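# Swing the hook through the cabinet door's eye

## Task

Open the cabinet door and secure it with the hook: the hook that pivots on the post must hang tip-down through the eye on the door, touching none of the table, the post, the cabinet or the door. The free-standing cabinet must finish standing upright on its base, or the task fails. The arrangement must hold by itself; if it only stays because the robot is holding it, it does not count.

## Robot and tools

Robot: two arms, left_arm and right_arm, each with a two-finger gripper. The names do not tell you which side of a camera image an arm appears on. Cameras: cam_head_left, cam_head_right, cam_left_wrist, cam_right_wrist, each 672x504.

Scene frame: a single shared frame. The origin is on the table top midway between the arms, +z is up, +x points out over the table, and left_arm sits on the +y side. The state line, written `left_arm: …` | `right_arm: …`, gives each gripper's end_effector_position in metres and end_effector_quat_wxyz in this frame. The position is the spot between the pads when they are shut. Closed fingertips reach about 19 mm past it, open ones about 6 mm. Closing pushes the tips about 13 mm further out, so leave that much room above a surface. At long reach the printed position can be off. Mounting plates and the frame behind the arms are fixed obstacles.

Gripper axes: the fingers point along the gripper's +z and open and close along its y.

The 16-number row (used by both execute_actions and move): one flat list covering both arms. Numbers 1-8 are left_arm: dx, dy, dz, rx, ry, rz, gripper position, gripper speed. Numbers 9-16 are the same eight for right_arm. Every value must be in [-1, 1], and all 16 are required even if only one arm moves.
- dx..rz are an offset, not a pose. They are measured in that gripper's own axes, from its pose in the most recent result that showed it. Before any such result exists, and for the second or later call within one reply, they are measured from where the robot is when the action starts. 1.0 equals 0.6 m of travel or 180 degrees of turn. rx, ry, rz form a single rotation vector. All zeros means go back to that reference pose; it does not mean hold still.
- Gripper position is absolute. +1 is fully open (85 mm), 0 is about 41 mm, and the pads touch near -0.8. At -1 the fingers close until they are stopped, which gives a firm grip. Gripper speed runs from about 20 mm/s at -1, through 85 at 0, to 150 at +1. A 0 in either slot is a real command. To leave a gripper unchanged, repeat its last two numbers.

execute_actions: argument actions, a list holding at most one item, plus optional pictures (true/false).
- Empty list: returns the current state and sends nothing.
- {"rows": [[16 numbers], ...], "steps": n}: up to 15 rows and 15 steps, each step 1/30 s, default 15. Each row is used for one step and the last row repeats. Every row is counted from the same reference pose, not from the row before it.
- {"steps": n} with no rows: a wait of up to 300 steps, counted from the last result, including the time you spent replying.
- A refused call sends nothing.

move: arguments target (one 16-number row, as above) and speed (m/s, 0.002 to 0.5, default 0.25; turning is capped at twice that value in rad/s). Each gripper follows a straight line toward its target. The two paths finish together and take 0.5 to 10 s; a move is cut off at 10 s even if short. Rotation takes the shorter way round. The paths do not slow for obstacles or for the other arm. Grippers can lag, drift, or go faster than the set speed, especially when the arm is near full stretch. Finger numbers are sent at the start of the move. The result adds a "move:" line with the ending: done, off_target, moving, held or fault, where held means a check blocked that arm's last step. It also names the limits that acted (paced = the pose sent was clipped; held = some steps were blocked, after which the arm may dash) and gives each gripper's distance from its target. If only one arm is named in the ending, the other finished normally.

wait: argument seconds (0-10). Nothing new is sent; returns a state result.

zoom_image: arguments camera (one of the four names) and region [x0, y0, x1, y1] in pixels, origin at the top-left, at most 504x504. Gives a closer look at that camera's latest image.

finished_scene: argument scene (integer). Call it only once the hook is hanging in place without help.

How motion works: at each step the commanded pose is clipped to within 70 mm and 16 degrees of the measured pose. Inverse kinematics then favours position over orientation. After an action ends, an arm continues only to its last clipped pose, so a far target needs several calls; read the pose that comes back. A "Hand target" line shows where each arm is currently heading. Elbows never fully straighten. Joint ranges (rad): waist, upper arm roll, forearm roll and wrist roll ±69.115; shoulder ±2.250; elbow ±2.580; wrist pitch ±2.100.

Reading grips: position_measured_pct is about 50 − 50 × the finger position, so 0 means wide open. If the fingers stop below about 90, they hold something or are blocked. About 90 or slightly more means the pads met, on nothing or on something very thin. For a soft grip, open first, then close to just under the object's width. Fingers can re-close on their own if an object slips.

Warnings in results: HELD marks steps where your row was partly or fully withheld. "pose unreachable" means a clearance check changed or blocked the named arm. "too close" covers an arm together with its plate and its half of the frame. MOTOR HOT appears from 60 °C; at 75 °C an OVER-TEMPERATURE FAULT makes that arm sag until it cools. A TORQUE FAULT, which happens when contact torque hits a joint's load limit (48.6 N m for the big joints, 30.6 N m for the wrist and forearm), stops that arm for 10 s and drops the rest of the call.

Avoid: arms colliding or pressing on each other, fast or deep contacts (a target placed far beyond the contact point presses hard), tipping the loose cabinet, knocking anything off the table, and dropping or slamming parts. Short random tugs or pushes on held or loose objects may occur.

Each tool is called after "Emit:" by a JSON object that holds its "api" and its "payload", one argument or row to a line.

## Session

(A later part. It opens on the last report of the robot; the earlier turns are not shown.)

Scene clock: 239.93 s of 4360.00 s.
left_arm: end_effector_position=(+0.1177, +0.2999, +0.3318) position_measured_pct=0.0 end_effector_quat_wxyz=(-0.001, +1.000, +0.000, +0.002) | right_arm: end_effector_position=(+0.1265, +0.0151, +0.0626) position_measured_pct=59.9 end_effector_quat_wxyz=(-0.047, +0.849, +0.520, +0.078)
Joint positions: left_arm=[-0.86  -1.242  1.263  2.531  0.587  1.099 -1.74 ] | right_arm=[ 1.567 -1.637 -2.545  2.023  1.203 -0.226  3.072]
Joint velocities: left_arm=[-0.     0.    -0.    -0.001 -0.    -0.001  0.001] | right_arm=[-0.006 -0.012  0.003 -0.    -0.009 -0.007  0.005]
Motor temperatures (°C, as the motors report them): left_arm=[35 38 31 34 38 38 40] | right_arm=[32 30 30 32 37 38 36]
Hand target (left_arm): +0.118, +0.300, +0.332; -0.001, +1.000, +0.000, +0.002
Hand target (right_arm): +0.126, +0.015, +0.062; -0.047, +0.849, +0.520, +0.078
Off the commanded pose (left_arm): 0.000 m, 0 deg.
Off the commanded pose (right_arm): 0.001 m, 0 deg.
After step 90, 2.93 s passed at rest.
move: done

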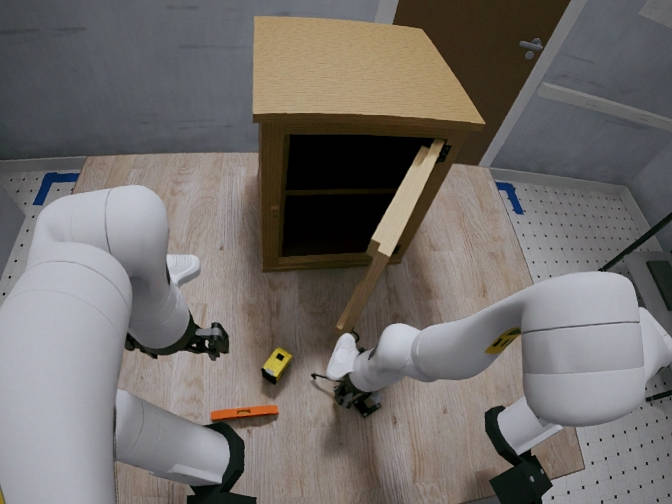

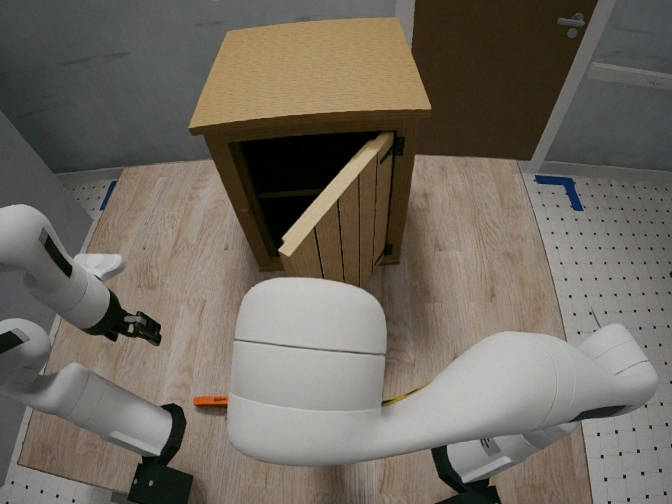

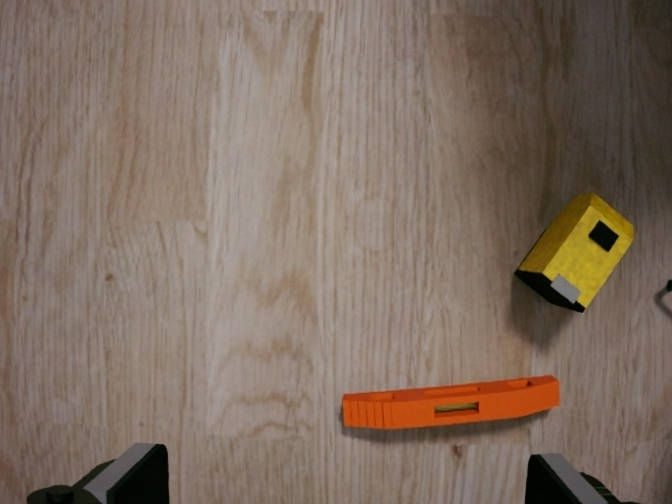

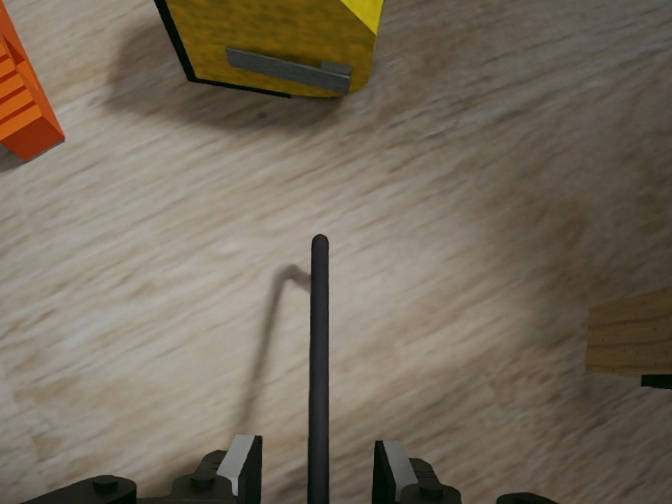

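Emit:
{"api": "move", "payload": {
  "target": [0,0,0,0,0,0,1,0,0,0,0.037,0,0,0,-0.2,0],
  "speed": 0.03
}}

Emit:
{"api": "move", "payload": {
  "target": [0,0,0,0,0,0,1,0,0,0,0,0,0,0,-1,-0.5]
}}

Scene clock: 252.93 s of 4360.00 s.
left_arm: end_effector_position=(+0.1177, +0.2999, +0.3318) position_measured_pct=0.0 end_effector_quat_wxyz=(-0.001, +1.000, +0.000, +0.002) | right_arm: end_effector_position=(+0.1284, +0.0189, +0.0410) position_measured_pct=59.9 end_effector_quat_wxyz=(-0.047, +0.849, +0.520, +0.078)
Joint positions: left_arm=[-0.86  -1.242  1.263  2.531  0.587  1.099 -1.74 ] | right_arm=[ 1.562 -1.71  -2.517  1.992  1.146 -0.278  3.101]
Joint velocities: left_arm=[ 0.     0.     0.    -0.001  0.    -0.     0.   ] | right_arm=[-0.001 -0.006  0.002 -0.001 -0.004 -0.003  0.003]
Motor temperatures (°C, as the motors report them): left_arm=[35 38 31 34 38 38 40] | right_arm=[32 31 30 32 37 38 36]
Hand target (left_arm): +0.118, +0.300, +0.332; -0.001, +1.000, +0.000, +0.002
Hand target (right_arm): +0.128, +0.019, +0.041; -0.047, +0.849, +0.520, +0.078
Off the commanded pose (left_arm): 0.000 m, 0 deg.
Off the commanded pose (right_arm): 0.000 m, 0 deg.
After step 90, 9.00 s passed at rest.
move: done

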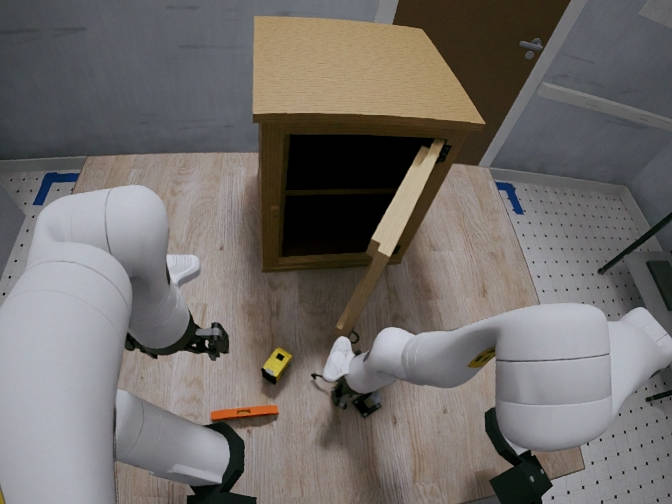

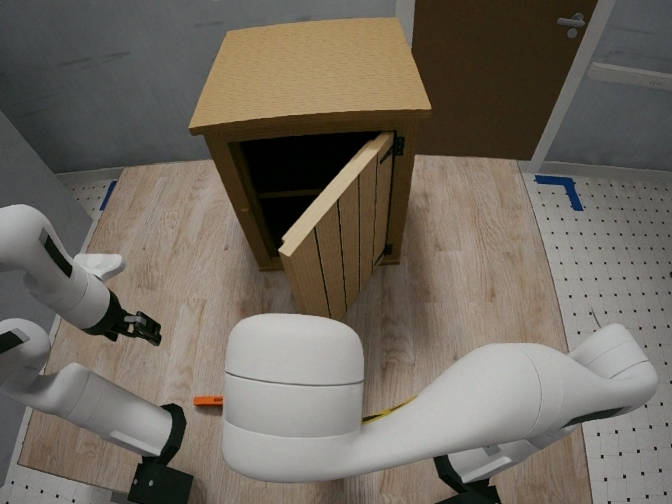

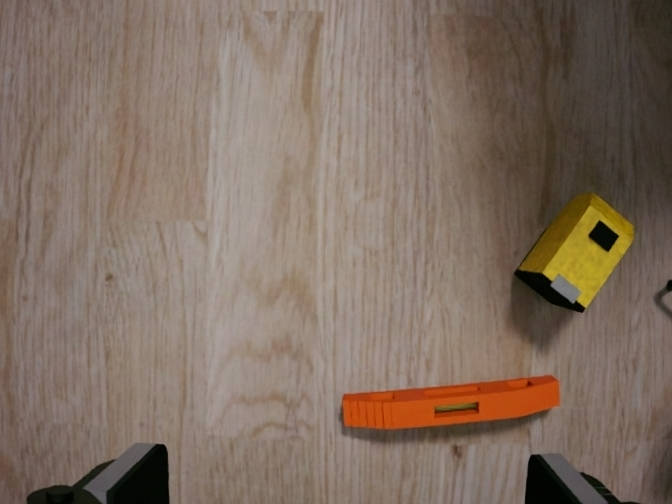

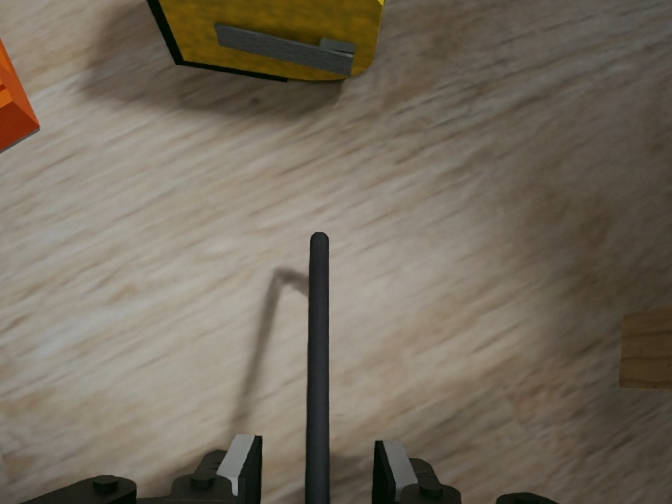

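Scene clock: 253.80 s of 4360.00 s.
left_arm: end_effector_position=(+0.1177, +0.2999, +0.3318) position_measured_pct=0.0 end_effector_quat_wxyz=(-0.001, +1.000, +0.000, +0.002) | right_arm: end_effector_position=(+0.1291, +0.0186, +0.0410) position_measured_pct=89.7 end_effector_quat_wxyz=(-0.047, +0.850, +0.520, +0.079)
Joint positions: left_arm=[-0.86  -1.242  1.263  2.531  0.587  1.099 -1.74 ] | right_arm=[ 1.562 -1.711 -2.516  1.993  1.146 -0.277  3.101]
Joint velocities: left_arm=[-0.     0.    -0.     0.    -0.    -0.001  0.   ] | right_arm=[ 0.    -0.    -0.     0.    -0.001  0.001  0.002]
Motor temperatures (°C, as the motors report them): left_arm=[35 38 31 34 38 38 40] | right_arm=[32 31 30 32 37 38 36]
Hand target (left_arm): +0.118, +0.300, +0.332; -0.001, +1.000, +0.000, +0.002
Hand target (right_arm): +0.128, +0.019, +0.041; -0.047, +0.849, +0.520, +0.078
Off the commanded pose (left_arm): 0.000 m, 0 deg.
Off the commanded pose (right_arm): 0.001 m, 0 deg.
move: done

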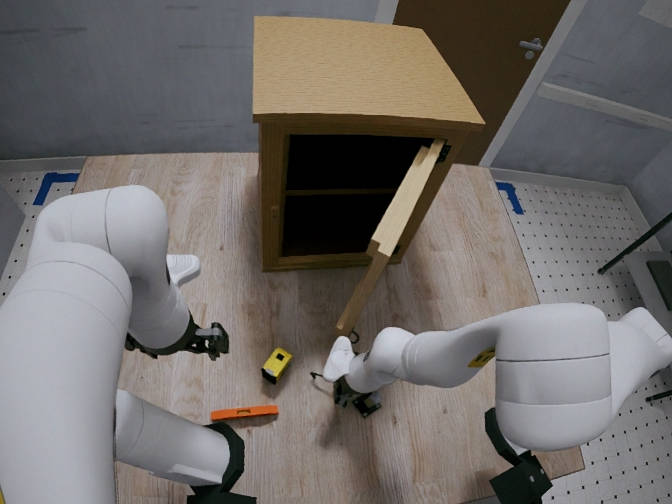

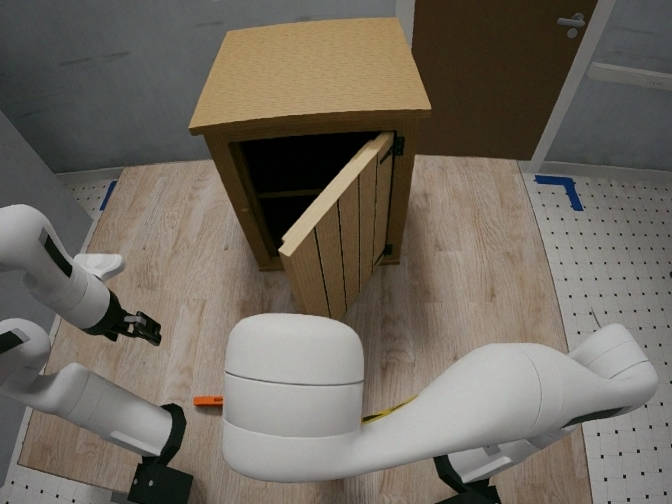

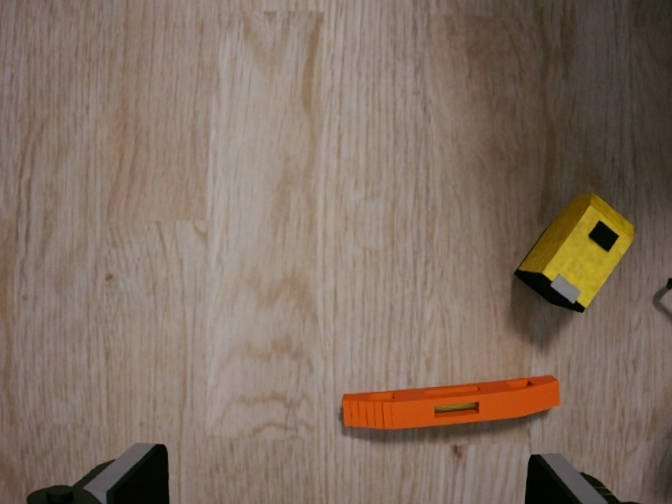

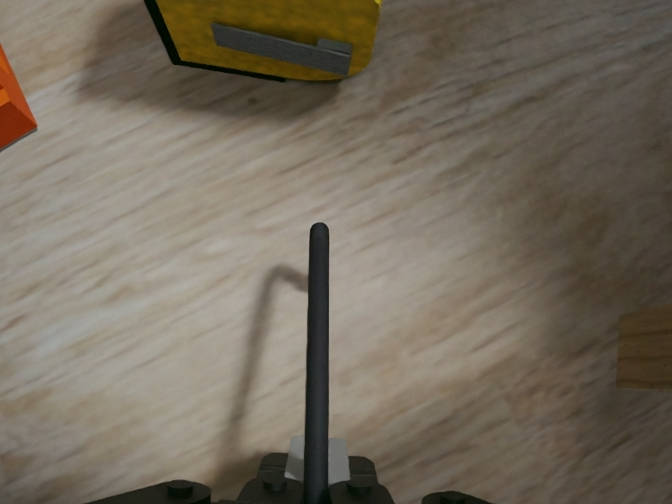

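Emit:
{"api": "move", "payload": {
  "target": [0,0,0,0,0,0,1,0,0,0,0,0,0,0,-0.4,0]
}}

Emit:
{"api": "move", "payload": {
  "target": [0,0,0,0,0,0,1,0,0,0,-0.025,0,0,0,-0.4,0],
  "speed": 0.03
}}

Emit:
{"api": "move", "payload": {
  "target": [0,0,0,0,0,0,1,0,0,0,0,0,0,0,-1,-0.5]
}}

Scene clock: 260.90 s of 4360.00 s.
left_arm: end_effector_position=(+0.1177, +0.2999, +0.3318) position_measured_pct=0.0 end_effector_quat_wxyz=(-0.001, +1.000, +0.000, +0.002) | right_arm: end_effector_position=(+0.1291, +0.0186, +0.0410) position_measured_pct=69.8 end_effector_quat_wxyz=(-0.047, +0.850, +0.520, +0.079)
Joint positions: left_arm=[-0.86  -1.242  1.263  2.531  0.587  1.099 -1.74 ] | right_arm=[ 1.562 -1.71  -2.516  1.993  1.146 -0.277  3.101]
Joint velocities: left_arm=[ 0.     0.     0.     0.001  0.    -0.     0.001] | right_arm=[-0.     0.     0.001  0.    -0.     0.001  0.001]
Motor temperatures (°C, as the motors report them): left_arm=[35 37 31 34 38 38 40] | right_arm=[32 31 30 32 37 38 36]
Hand target (left_arm): +0.118, +0.300, +0.332; -0.001, +1.000, +0.000, +0.002
Hand target (right_arm): +0.129, +0.019, +0.041; -0.047, +0.850, +0.520, +0.079
Off the commanded pose (left_arm): 0.000 m, 0 deg.
Off the commanded pose (right_arm): 0.000 m, 0 deg.
After step 90, 3.40 s passed at rest.
move: done

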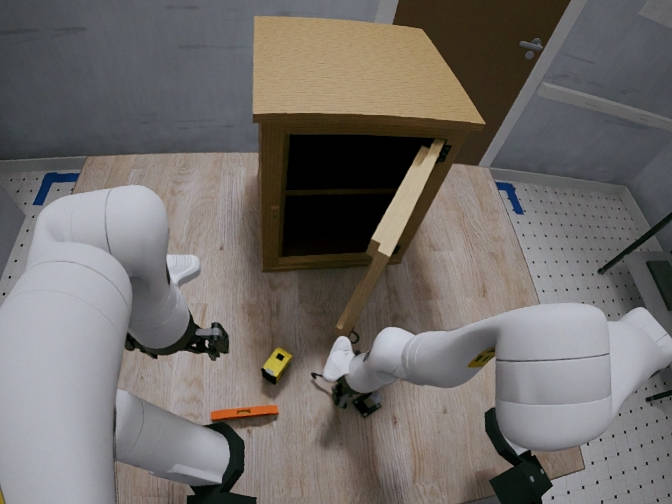

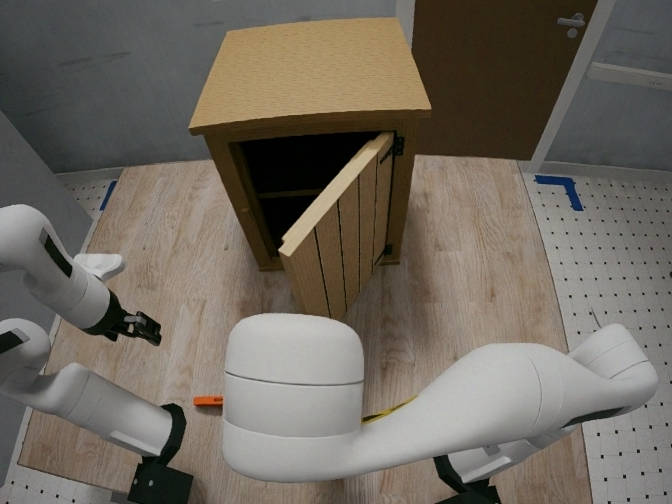

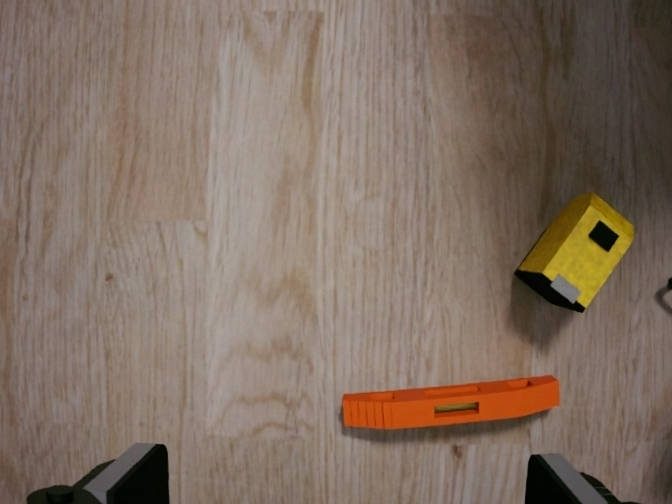

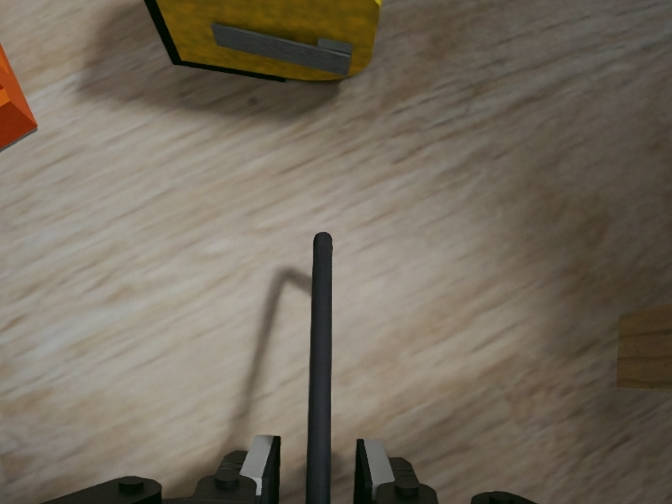

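Scene clock: 261.67 s of 4360.00 s.
left_arm: end_effector_position=(+0.1177, +0.2999, +0.3318) position_measured_pct=0.0 end_effector_quat_wxyz=(-0.001, +1.000, +0.000, +0.002) | right_arm: end_effector_position=(+0.1278, +0.0160, +0.0555) position_measured_pct=69.8 end_effector_quat_wxyz=(-0.047, +0.850, +0.520, +0.079)
Joint positions: left_arm=[-0.86  -1.242  1.263  2.531  0.587  1.099 -1.74 ] | right_arm=[ 1.564 -1.662 -2.534  2.014  1.183 -0.244  3.083]
Joint velocities: left_arm=[ 0.     0.    -0.     0.    -0.     0.001  0.001] | right_arm=[ 0.002  0.007 -0.003  0.     0.005  0.004 -0.003]
Motor temperatures (°C, as the motors report them): left_arm=[35 37 31 34 38 38 40] | right_arm=[32 31 30 32 37 38 36]
Hand target (left_arm): +0.118, +0.300, +0.332; -0.001, +1.000, +0.000, +0.002
Hand target (right_arm): +0.128, +0.016, +0.056; -0.047, +0.850, +0.519, +0.079
Off the commanded pose (left_arm): 0.000 m, 0 deg.
Off the commanded pose (right_arm): 0.000 m, 0 deg.
move: done

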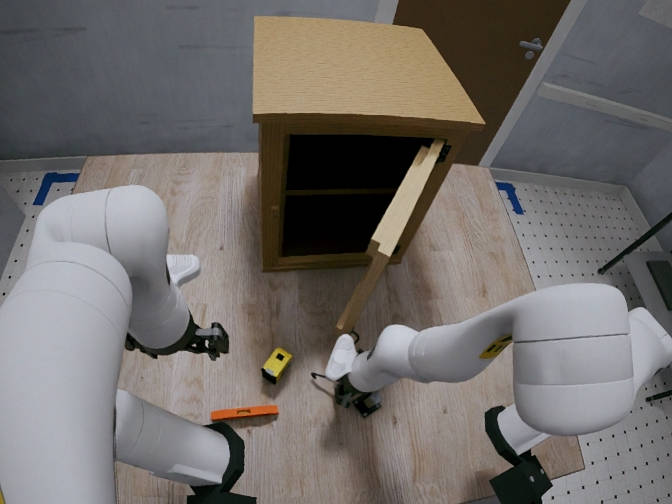

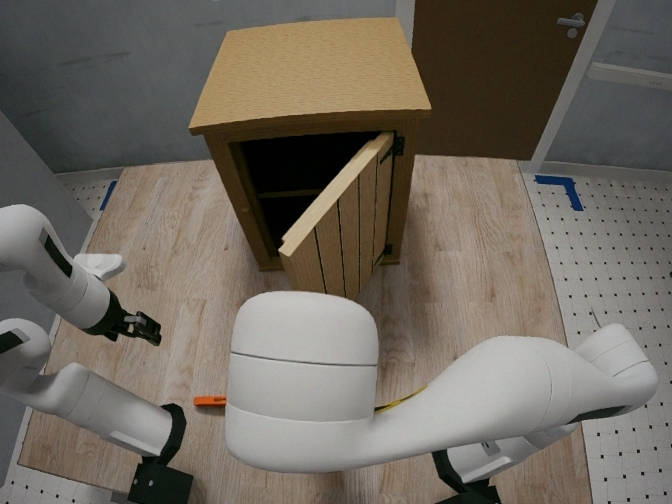

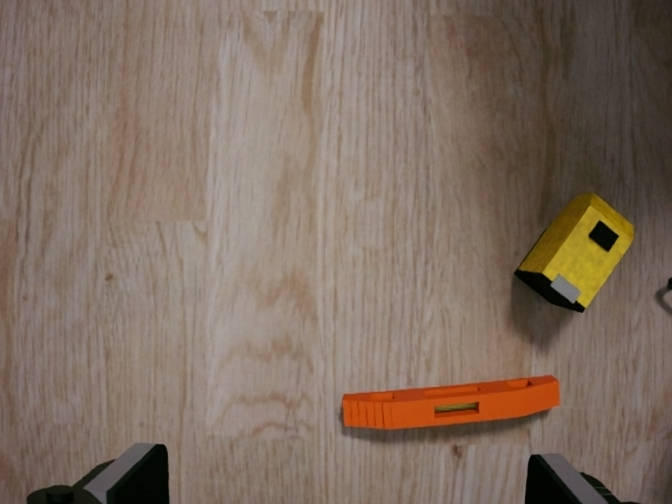

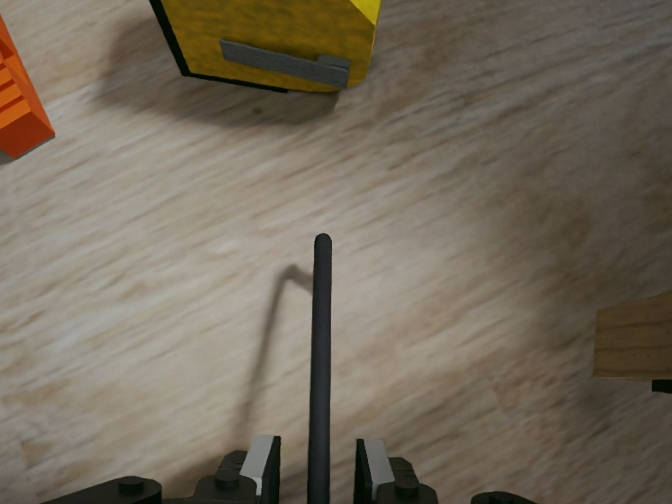

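Scene clock: 262.37 s of 4360.00 s.
left_arm: end_effector_position=(+0.1177, +0.2999, +0.3318) position_measured_pct=0.0 end_effector_quat_wxyz=(-0.001, +1.000, +0.000, +0.002) | right_arm: end_effector_position=(+0.1289, +0.0154, +0.0555) position_measured_pct=88.5 end_effector_quat_wxyz=(-0.046, +0.850, +0.519, +0.079)
Joint positions: left_arm=[-0.86  -1.242  1.263  2.531  0.587  1.099 -1.74 ] | right_arm=[ 1.565 -1.662 -2.533  2.014  1.183 -0.243  3.084]
Joint velocities: left_arm=[-0.001  0.    -0.     0.003  0.     0.     0.   ] | right_arm=[ 0.001  0.     0.     0.    -0.     0.002  0.002]
Motor temperatures (°C, as the motors report them): left_arm=[35 37 31 34 38 38 40] | right_arm=[32 31 30 32 37 38 36]
Hand target (left_arm): +0.118, +0.300, +0.332; -0.001, +1.000, +0.000, +0.002
Hand target (right_arm): +0.128, +0.016, +0.056; -0.047, +0.850, +0.520, +0.079
Off the commanded pose (left_arm): 0.000 m, 0 deg.
Off the commanded pose (right_arm): 0.001 m, 0 deg.
move: done

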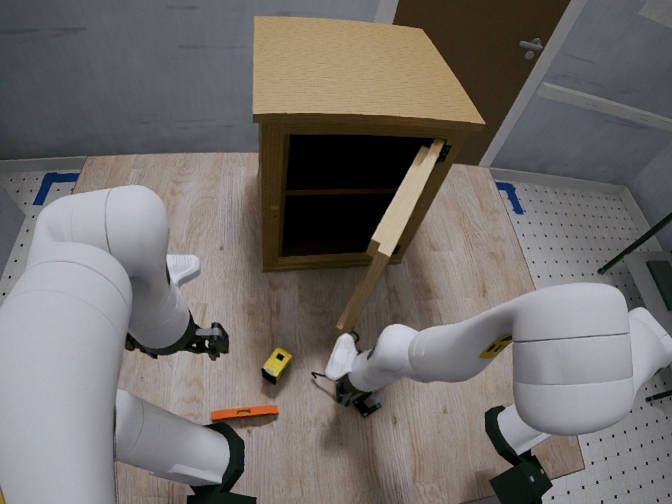

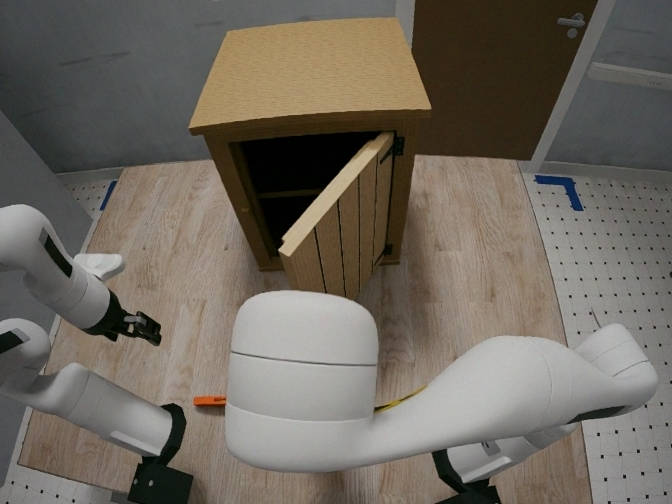

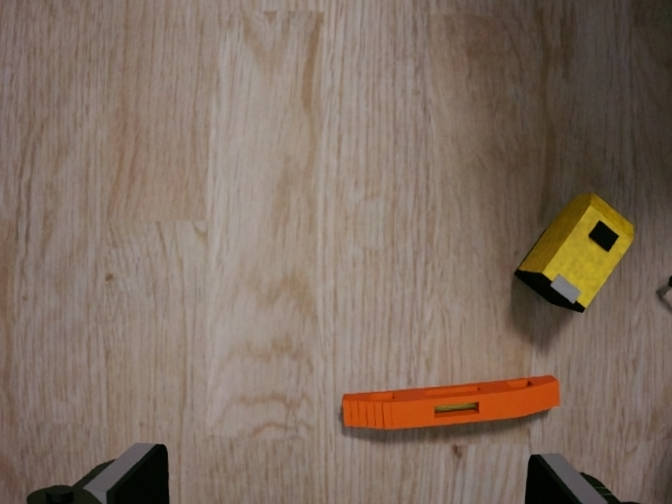

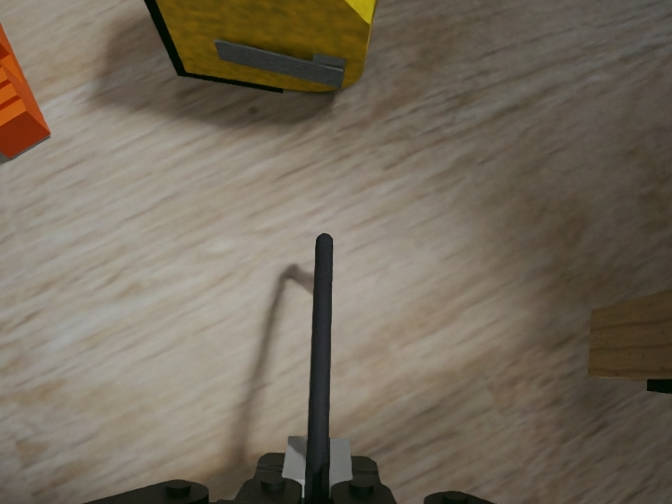

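Emit:
{"api": "move", "payload": {
  "target": [0,0,0,0,0,0,1,0,0.0072,0,-0.0537,0,0.139,0,-1,-0.5],
  "speed": 0.05
}}

Emit:
{"api": "move", "payload": {
  "target": [0,0,0,0,0,0,1,0,0.0072,0,-0.0537,0,0.139,0,-1,-0.5],
  "speed": 0.05
}}

Scene clock: 285.73 s of 4360.00 s.
left_arm: end_effector_position=(+0.1177, +0.2999, +0.3318) position_measured_pct=0.0 end_effector_quat_wxyz=(-0.001, +1.000, +0.000, +0.002) | right_arm: end_effector_position=(+0.1305, +0.0211, +0.0913) position_measured_pct=88.5 end_effector_quat_wxyz=(-0.162, +0.810, +0.496, +0.268)
Joint positions: left_arm=[-0.86  -1.242  1.263  2.531  0.587  1.099 -1.74 ] | right_arm=[ 1.09  -2.051 -2.375  2.341  0.31  -0.937  3.391]
Joint velocities: left_arm=[-0.     0.    -0.     0.    -0.    -0.001 -0.   ] | right_arm=[-0.002 -0.002 -0.006  0.002 -0.013 -0.003  0.012]
Motor temperatures (°C, as the motors report them): left_arm=[35 37 30 34 38 38 40] | right_arm=[32 31 30 32 37 38 36]
Hand target (left_arm): +0.118, +0.300, +0.332; -0.001, +1.000, +0.000, +0.002
Hand target (right_arm): +0.127, +0.015, +0.089; -0.158, +0.812, +0.497, +0.262
Off the commanded pose (left_arm): 0.000 m, 0 deg.
Off the commanded pose (right_arm): 0.008 m, 1 deg.
After step 90, 15.77 s passed at rest.
move: off_target (right_arm)

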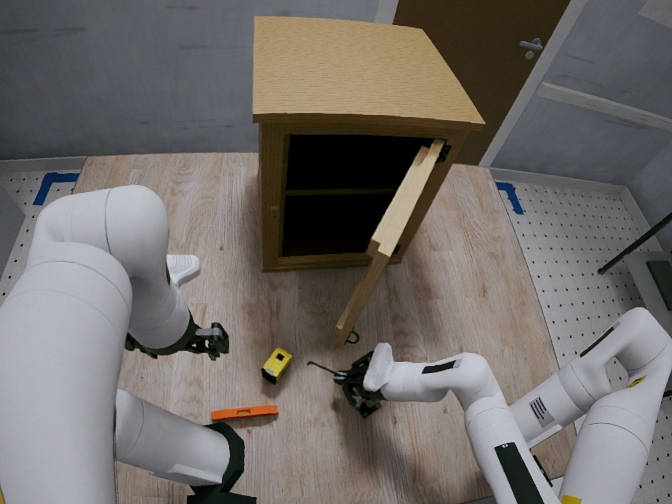

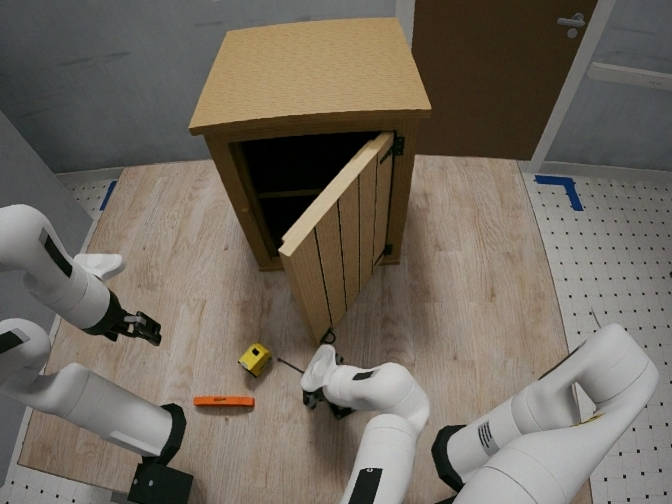

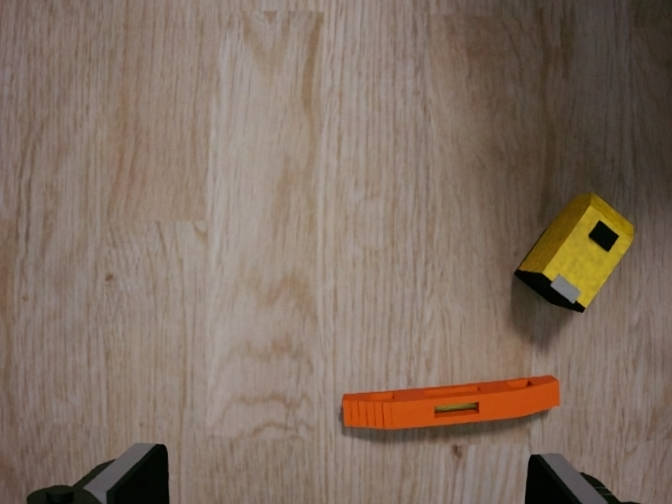

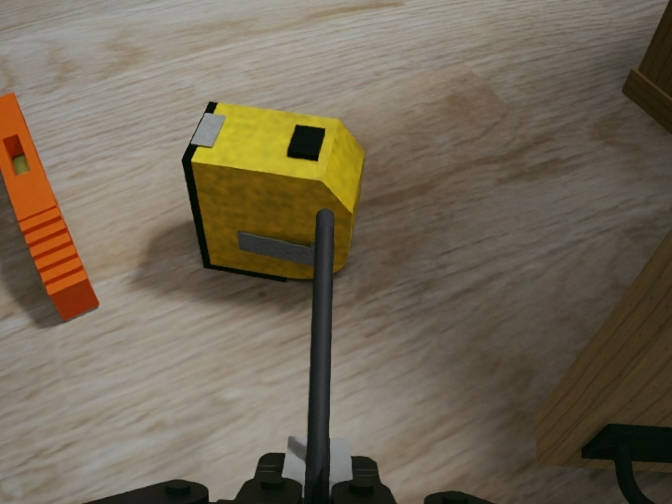

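Scene clock: 290.33 s of 4360.00 s.
left_arm: end_effector_position=(+0.1177, +0.2999, +0.3318) position_measured_pct=0.0 end_effector_quat_wxyz=(-0.001, +1.000, +0.000, +0.002) | right_arm: end_effector_position=(+0.1278, +0.0164, +0.1130) position_measured_pct=88.5 end_effector_quat_wxyz=(-0.233, +0.763, +0.464, +0.385)
Joint positions: left_arm=[-0.86  -1.242  1.263  2.531  0.587  1.099 -1.74 ] | right_arm=[ 0.842 -2.246 -2.616  2.445 -0.218 -1.152  3.405]
Joint velocities: left_arm=[ 0.    -0.    -0.    -0.001  0.    -0.001 -0.   ] | right_arm=[-0.    -0.    -0.001 -0.     0.    -0.001 -0.001]
Motor temperatures (°C, as the motors report them): left_arm=[35 37 30 34 38 38 40] | right_arm=[32 32 30 32 37 38 36]
Hand target (left_arm): +0.118, +0.300, +0.332; -0.001, +1.000, +0.000, +0.002
Hand target (right_arm): +0.127, +0.016, +0.113; -0.233, +0.762, +0.465, +0.385
Off the commanded pose (left_arm): 0.000 m, 0 deg.
Off the commanded pose (right_arm): 0.012 m, 8 deg.
move: held (right_arm); limits=held; held on 49 of 138 steps (right_arm), including the last (right_arm)
pose unreachable (right arm): on one or more control steps of this call this arm could not follow its commanded pose, so it was not sent that pose on those steps. On the call's last step it was still not sent that pose. It may still have moved: this result reports where it is.
cause: the commanded pose would bring two parts of the arm too close to each other (joints 1 (waist) to 5 (forearm roll) lie between them).

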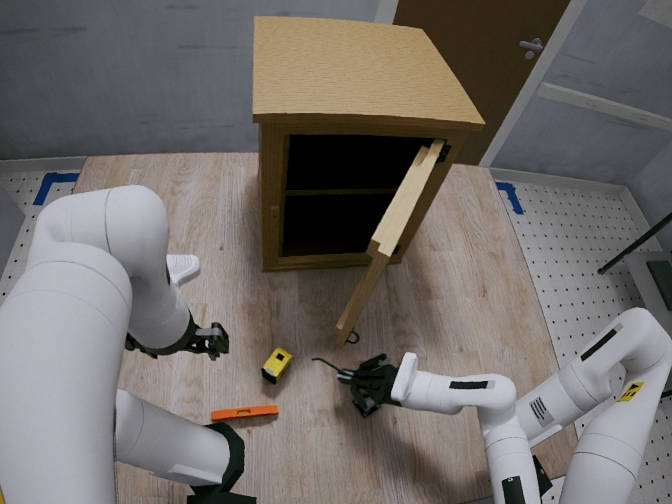

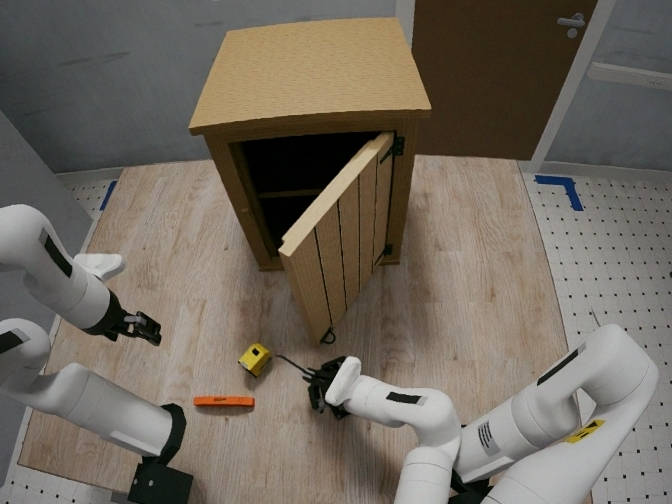

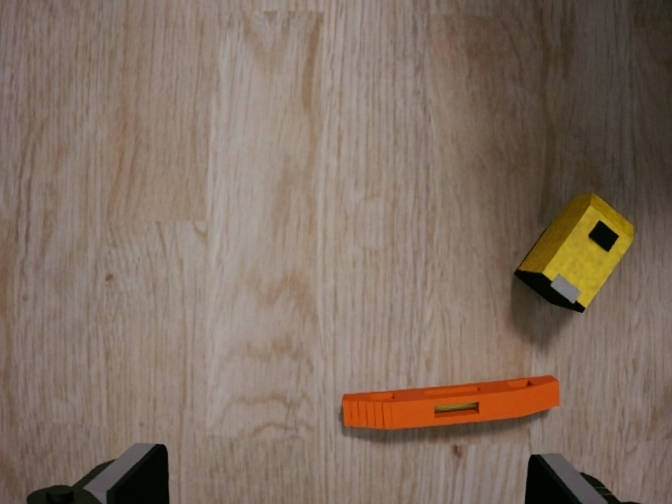

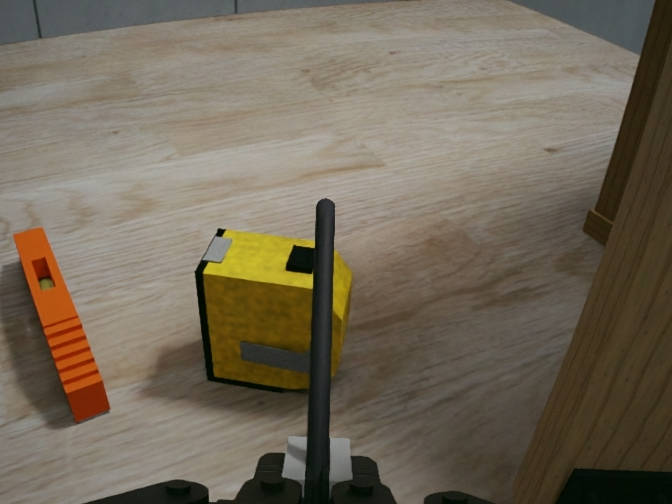

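Emit:
{"api": "move", "payload": {
  "target": [0.103,0.438,0.053,-0.148,0.484,0.148,1,0,-0.027,0,0.032,0,-0.111,0,-1,-0.5],
  "speed": 0.1
}}

Scene clock: 334.83 s of 4360.00 s.
left_arm: end_effector_position=(+0.1751, +0.0602, +0.3029) position_measured_pct=0.0 end_effector_quat_wxyz=(+0.191, +0.724, -0.193, +0.634) | right_arm: end_effector_position=(+0.1317, +0.0215, +0.0885) position_measured_pct=88.5 end_effector_quat_wxyz=(-0.149, +0.818, +0.497, +0.247)
Joint positions: left_arm=[ 0.364 -2.25   2.459  2.471  1.94   0.439 -1.478] | right_arm=[ 1.161 -1.981 -2.378  2.312  0.359 -0.858  3.442]
Joint velocities: left_arm=[-0.     0.    -0.     0.    -0.    -0.    -0.001] | right_arm=[ 0.003  0.002  0.    -0.001  0.003  0.003 -0.002]
Motor temperatures (°C, as the motors report them): left_arm=[35 37 30 34 38 38 40] | right_arm=[32 32 30 32 37 38 36]
Hand target (left_arm): +0.175, +0.060, +0.303; +0.191, +0.724, -0.193, +0.634
Hand target (right_arm): +0.131, +0.021, +0.088; -0.149, +0.818, +0.497, +0.247
Off the commanded pose (left_arm): 0.024 m, 8 deg.
Off the commanded pose (right_arm): 0.001 m, 0 deg.
After step 90, 32.97 s passed at rest.
move: held (left_arm); limits=held; held on 24 of 256 steps (left_arm), including the last (left_arm)
pose unreachable (left arm): on one or more control steps of this call this arm could not follow its commanded pose, so it was not sent that pose on those steps. On the call's last step it was still not sent that pose. It may still have moved: this result reports where it is.
cause: the commanded pose would bring two parts of the arm too close to each other (joints 1 (waist) to 5 (forearm roll) lie between them).

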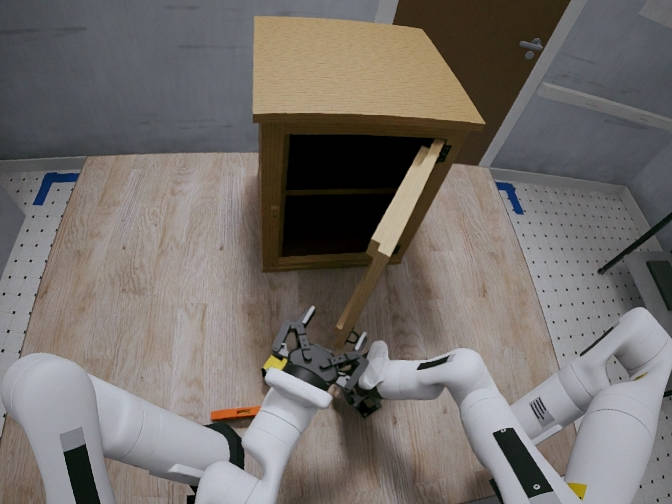

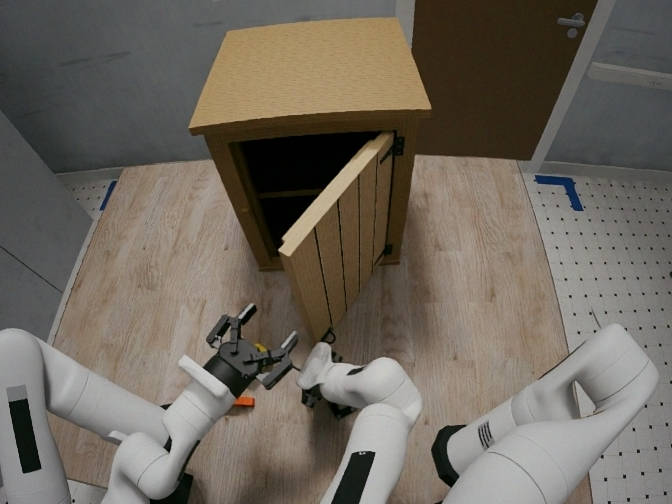

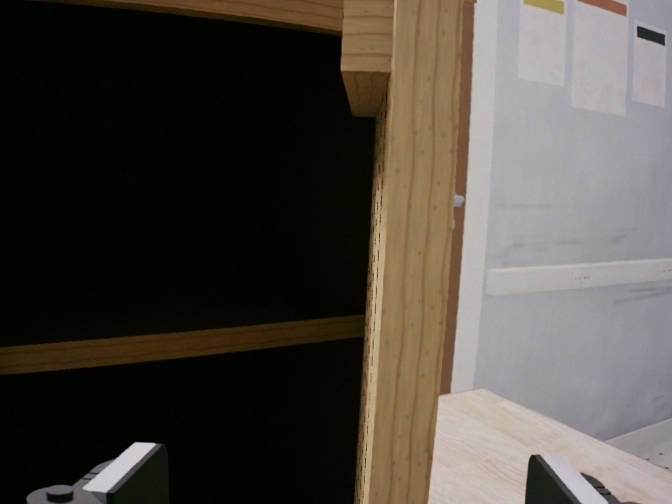

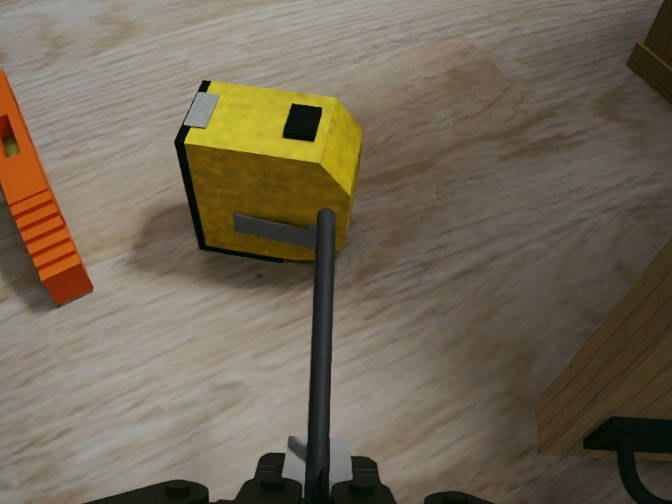

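Emit:
{"api": "move", "payload": {
  "target": [0.03,0.027,0.15,0,0,0,1,0,0,0,0,0,0,0,-1,-0.5],
  "speed": 0.05
}}

Scene clock: 350.10 s of 4360.00 s.
left_arm: end_effector_position=(+0.2428, +0.0003, +0.3100) position_measured_pct=0.0 end_effector_quat_wxyz=(+0.166, +0.740, -0.174, +0.628) | right_arm: end_effector_position=(+0.1318, +0.0215, +0.0883) position_measured_pct=88.5 end_effector_quat_wxyz=(-0.149, +0.818, +0.497, +0.247)
Joint positions: left_arm=[-0.204 -2.25   2.284  2.33   2.66   0.277 -2.341] | right_arm=[ 1.162 -1.982 -2.378  2.311  0.358 -0.858  3.443]
Joint velocities: left_arm=[-0.043  0.     0.003  0.028  0.301  0.061 -0.305] | right_arm=[-0.    -0.    -0.    -0.    -0.001  0.001  0.002]
Motor temperatures (°C, as the motors report them): left_arm=[35 37 30 34 38 38 40] | right_arm=[32 32 30 32 37 38 36]
Hand target (left_arm): +0.243, +0.000, +0.310; +0.167, +0.739, -0.175, +0.628
Hand target (right_arm): +0.132, +0.021, +0.088; -0.149, +0.818, +0.497, +0.247
Off the commanded pose (left_arm): 0.003 m, 4 deg.
Off the commanded pose (right_arm): 0.000 m, 0 deg.
joint sent to its limit (left arm) — the command would take joint 2 (shoulder) past its lower limit, so that joint was sent only as far as its limit.
After step 90, 9.33 s passed at rest.
move: off_target (left_arm)

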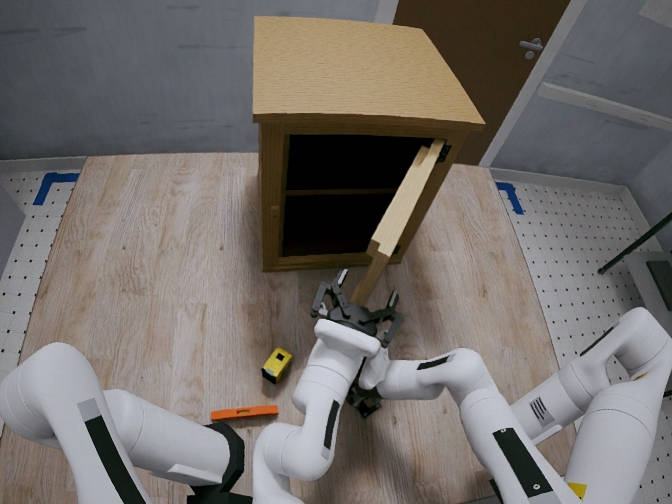

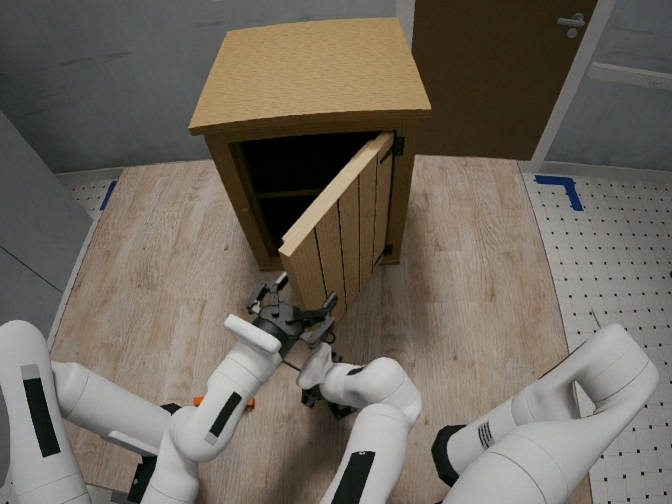

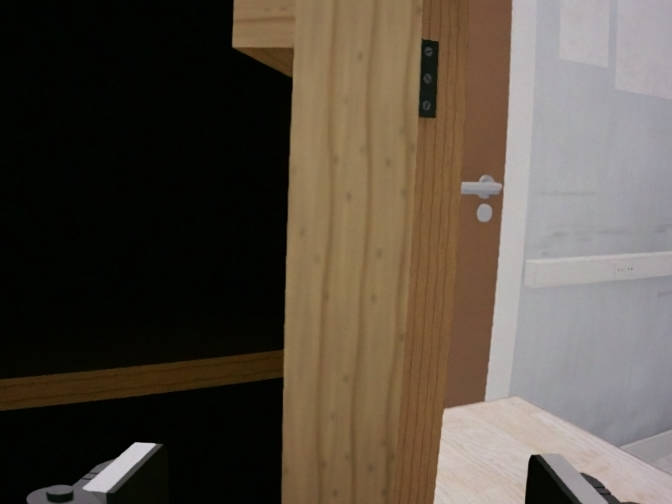

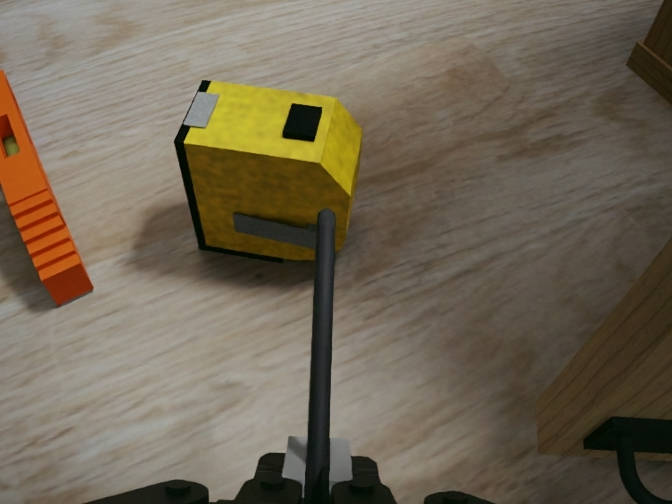

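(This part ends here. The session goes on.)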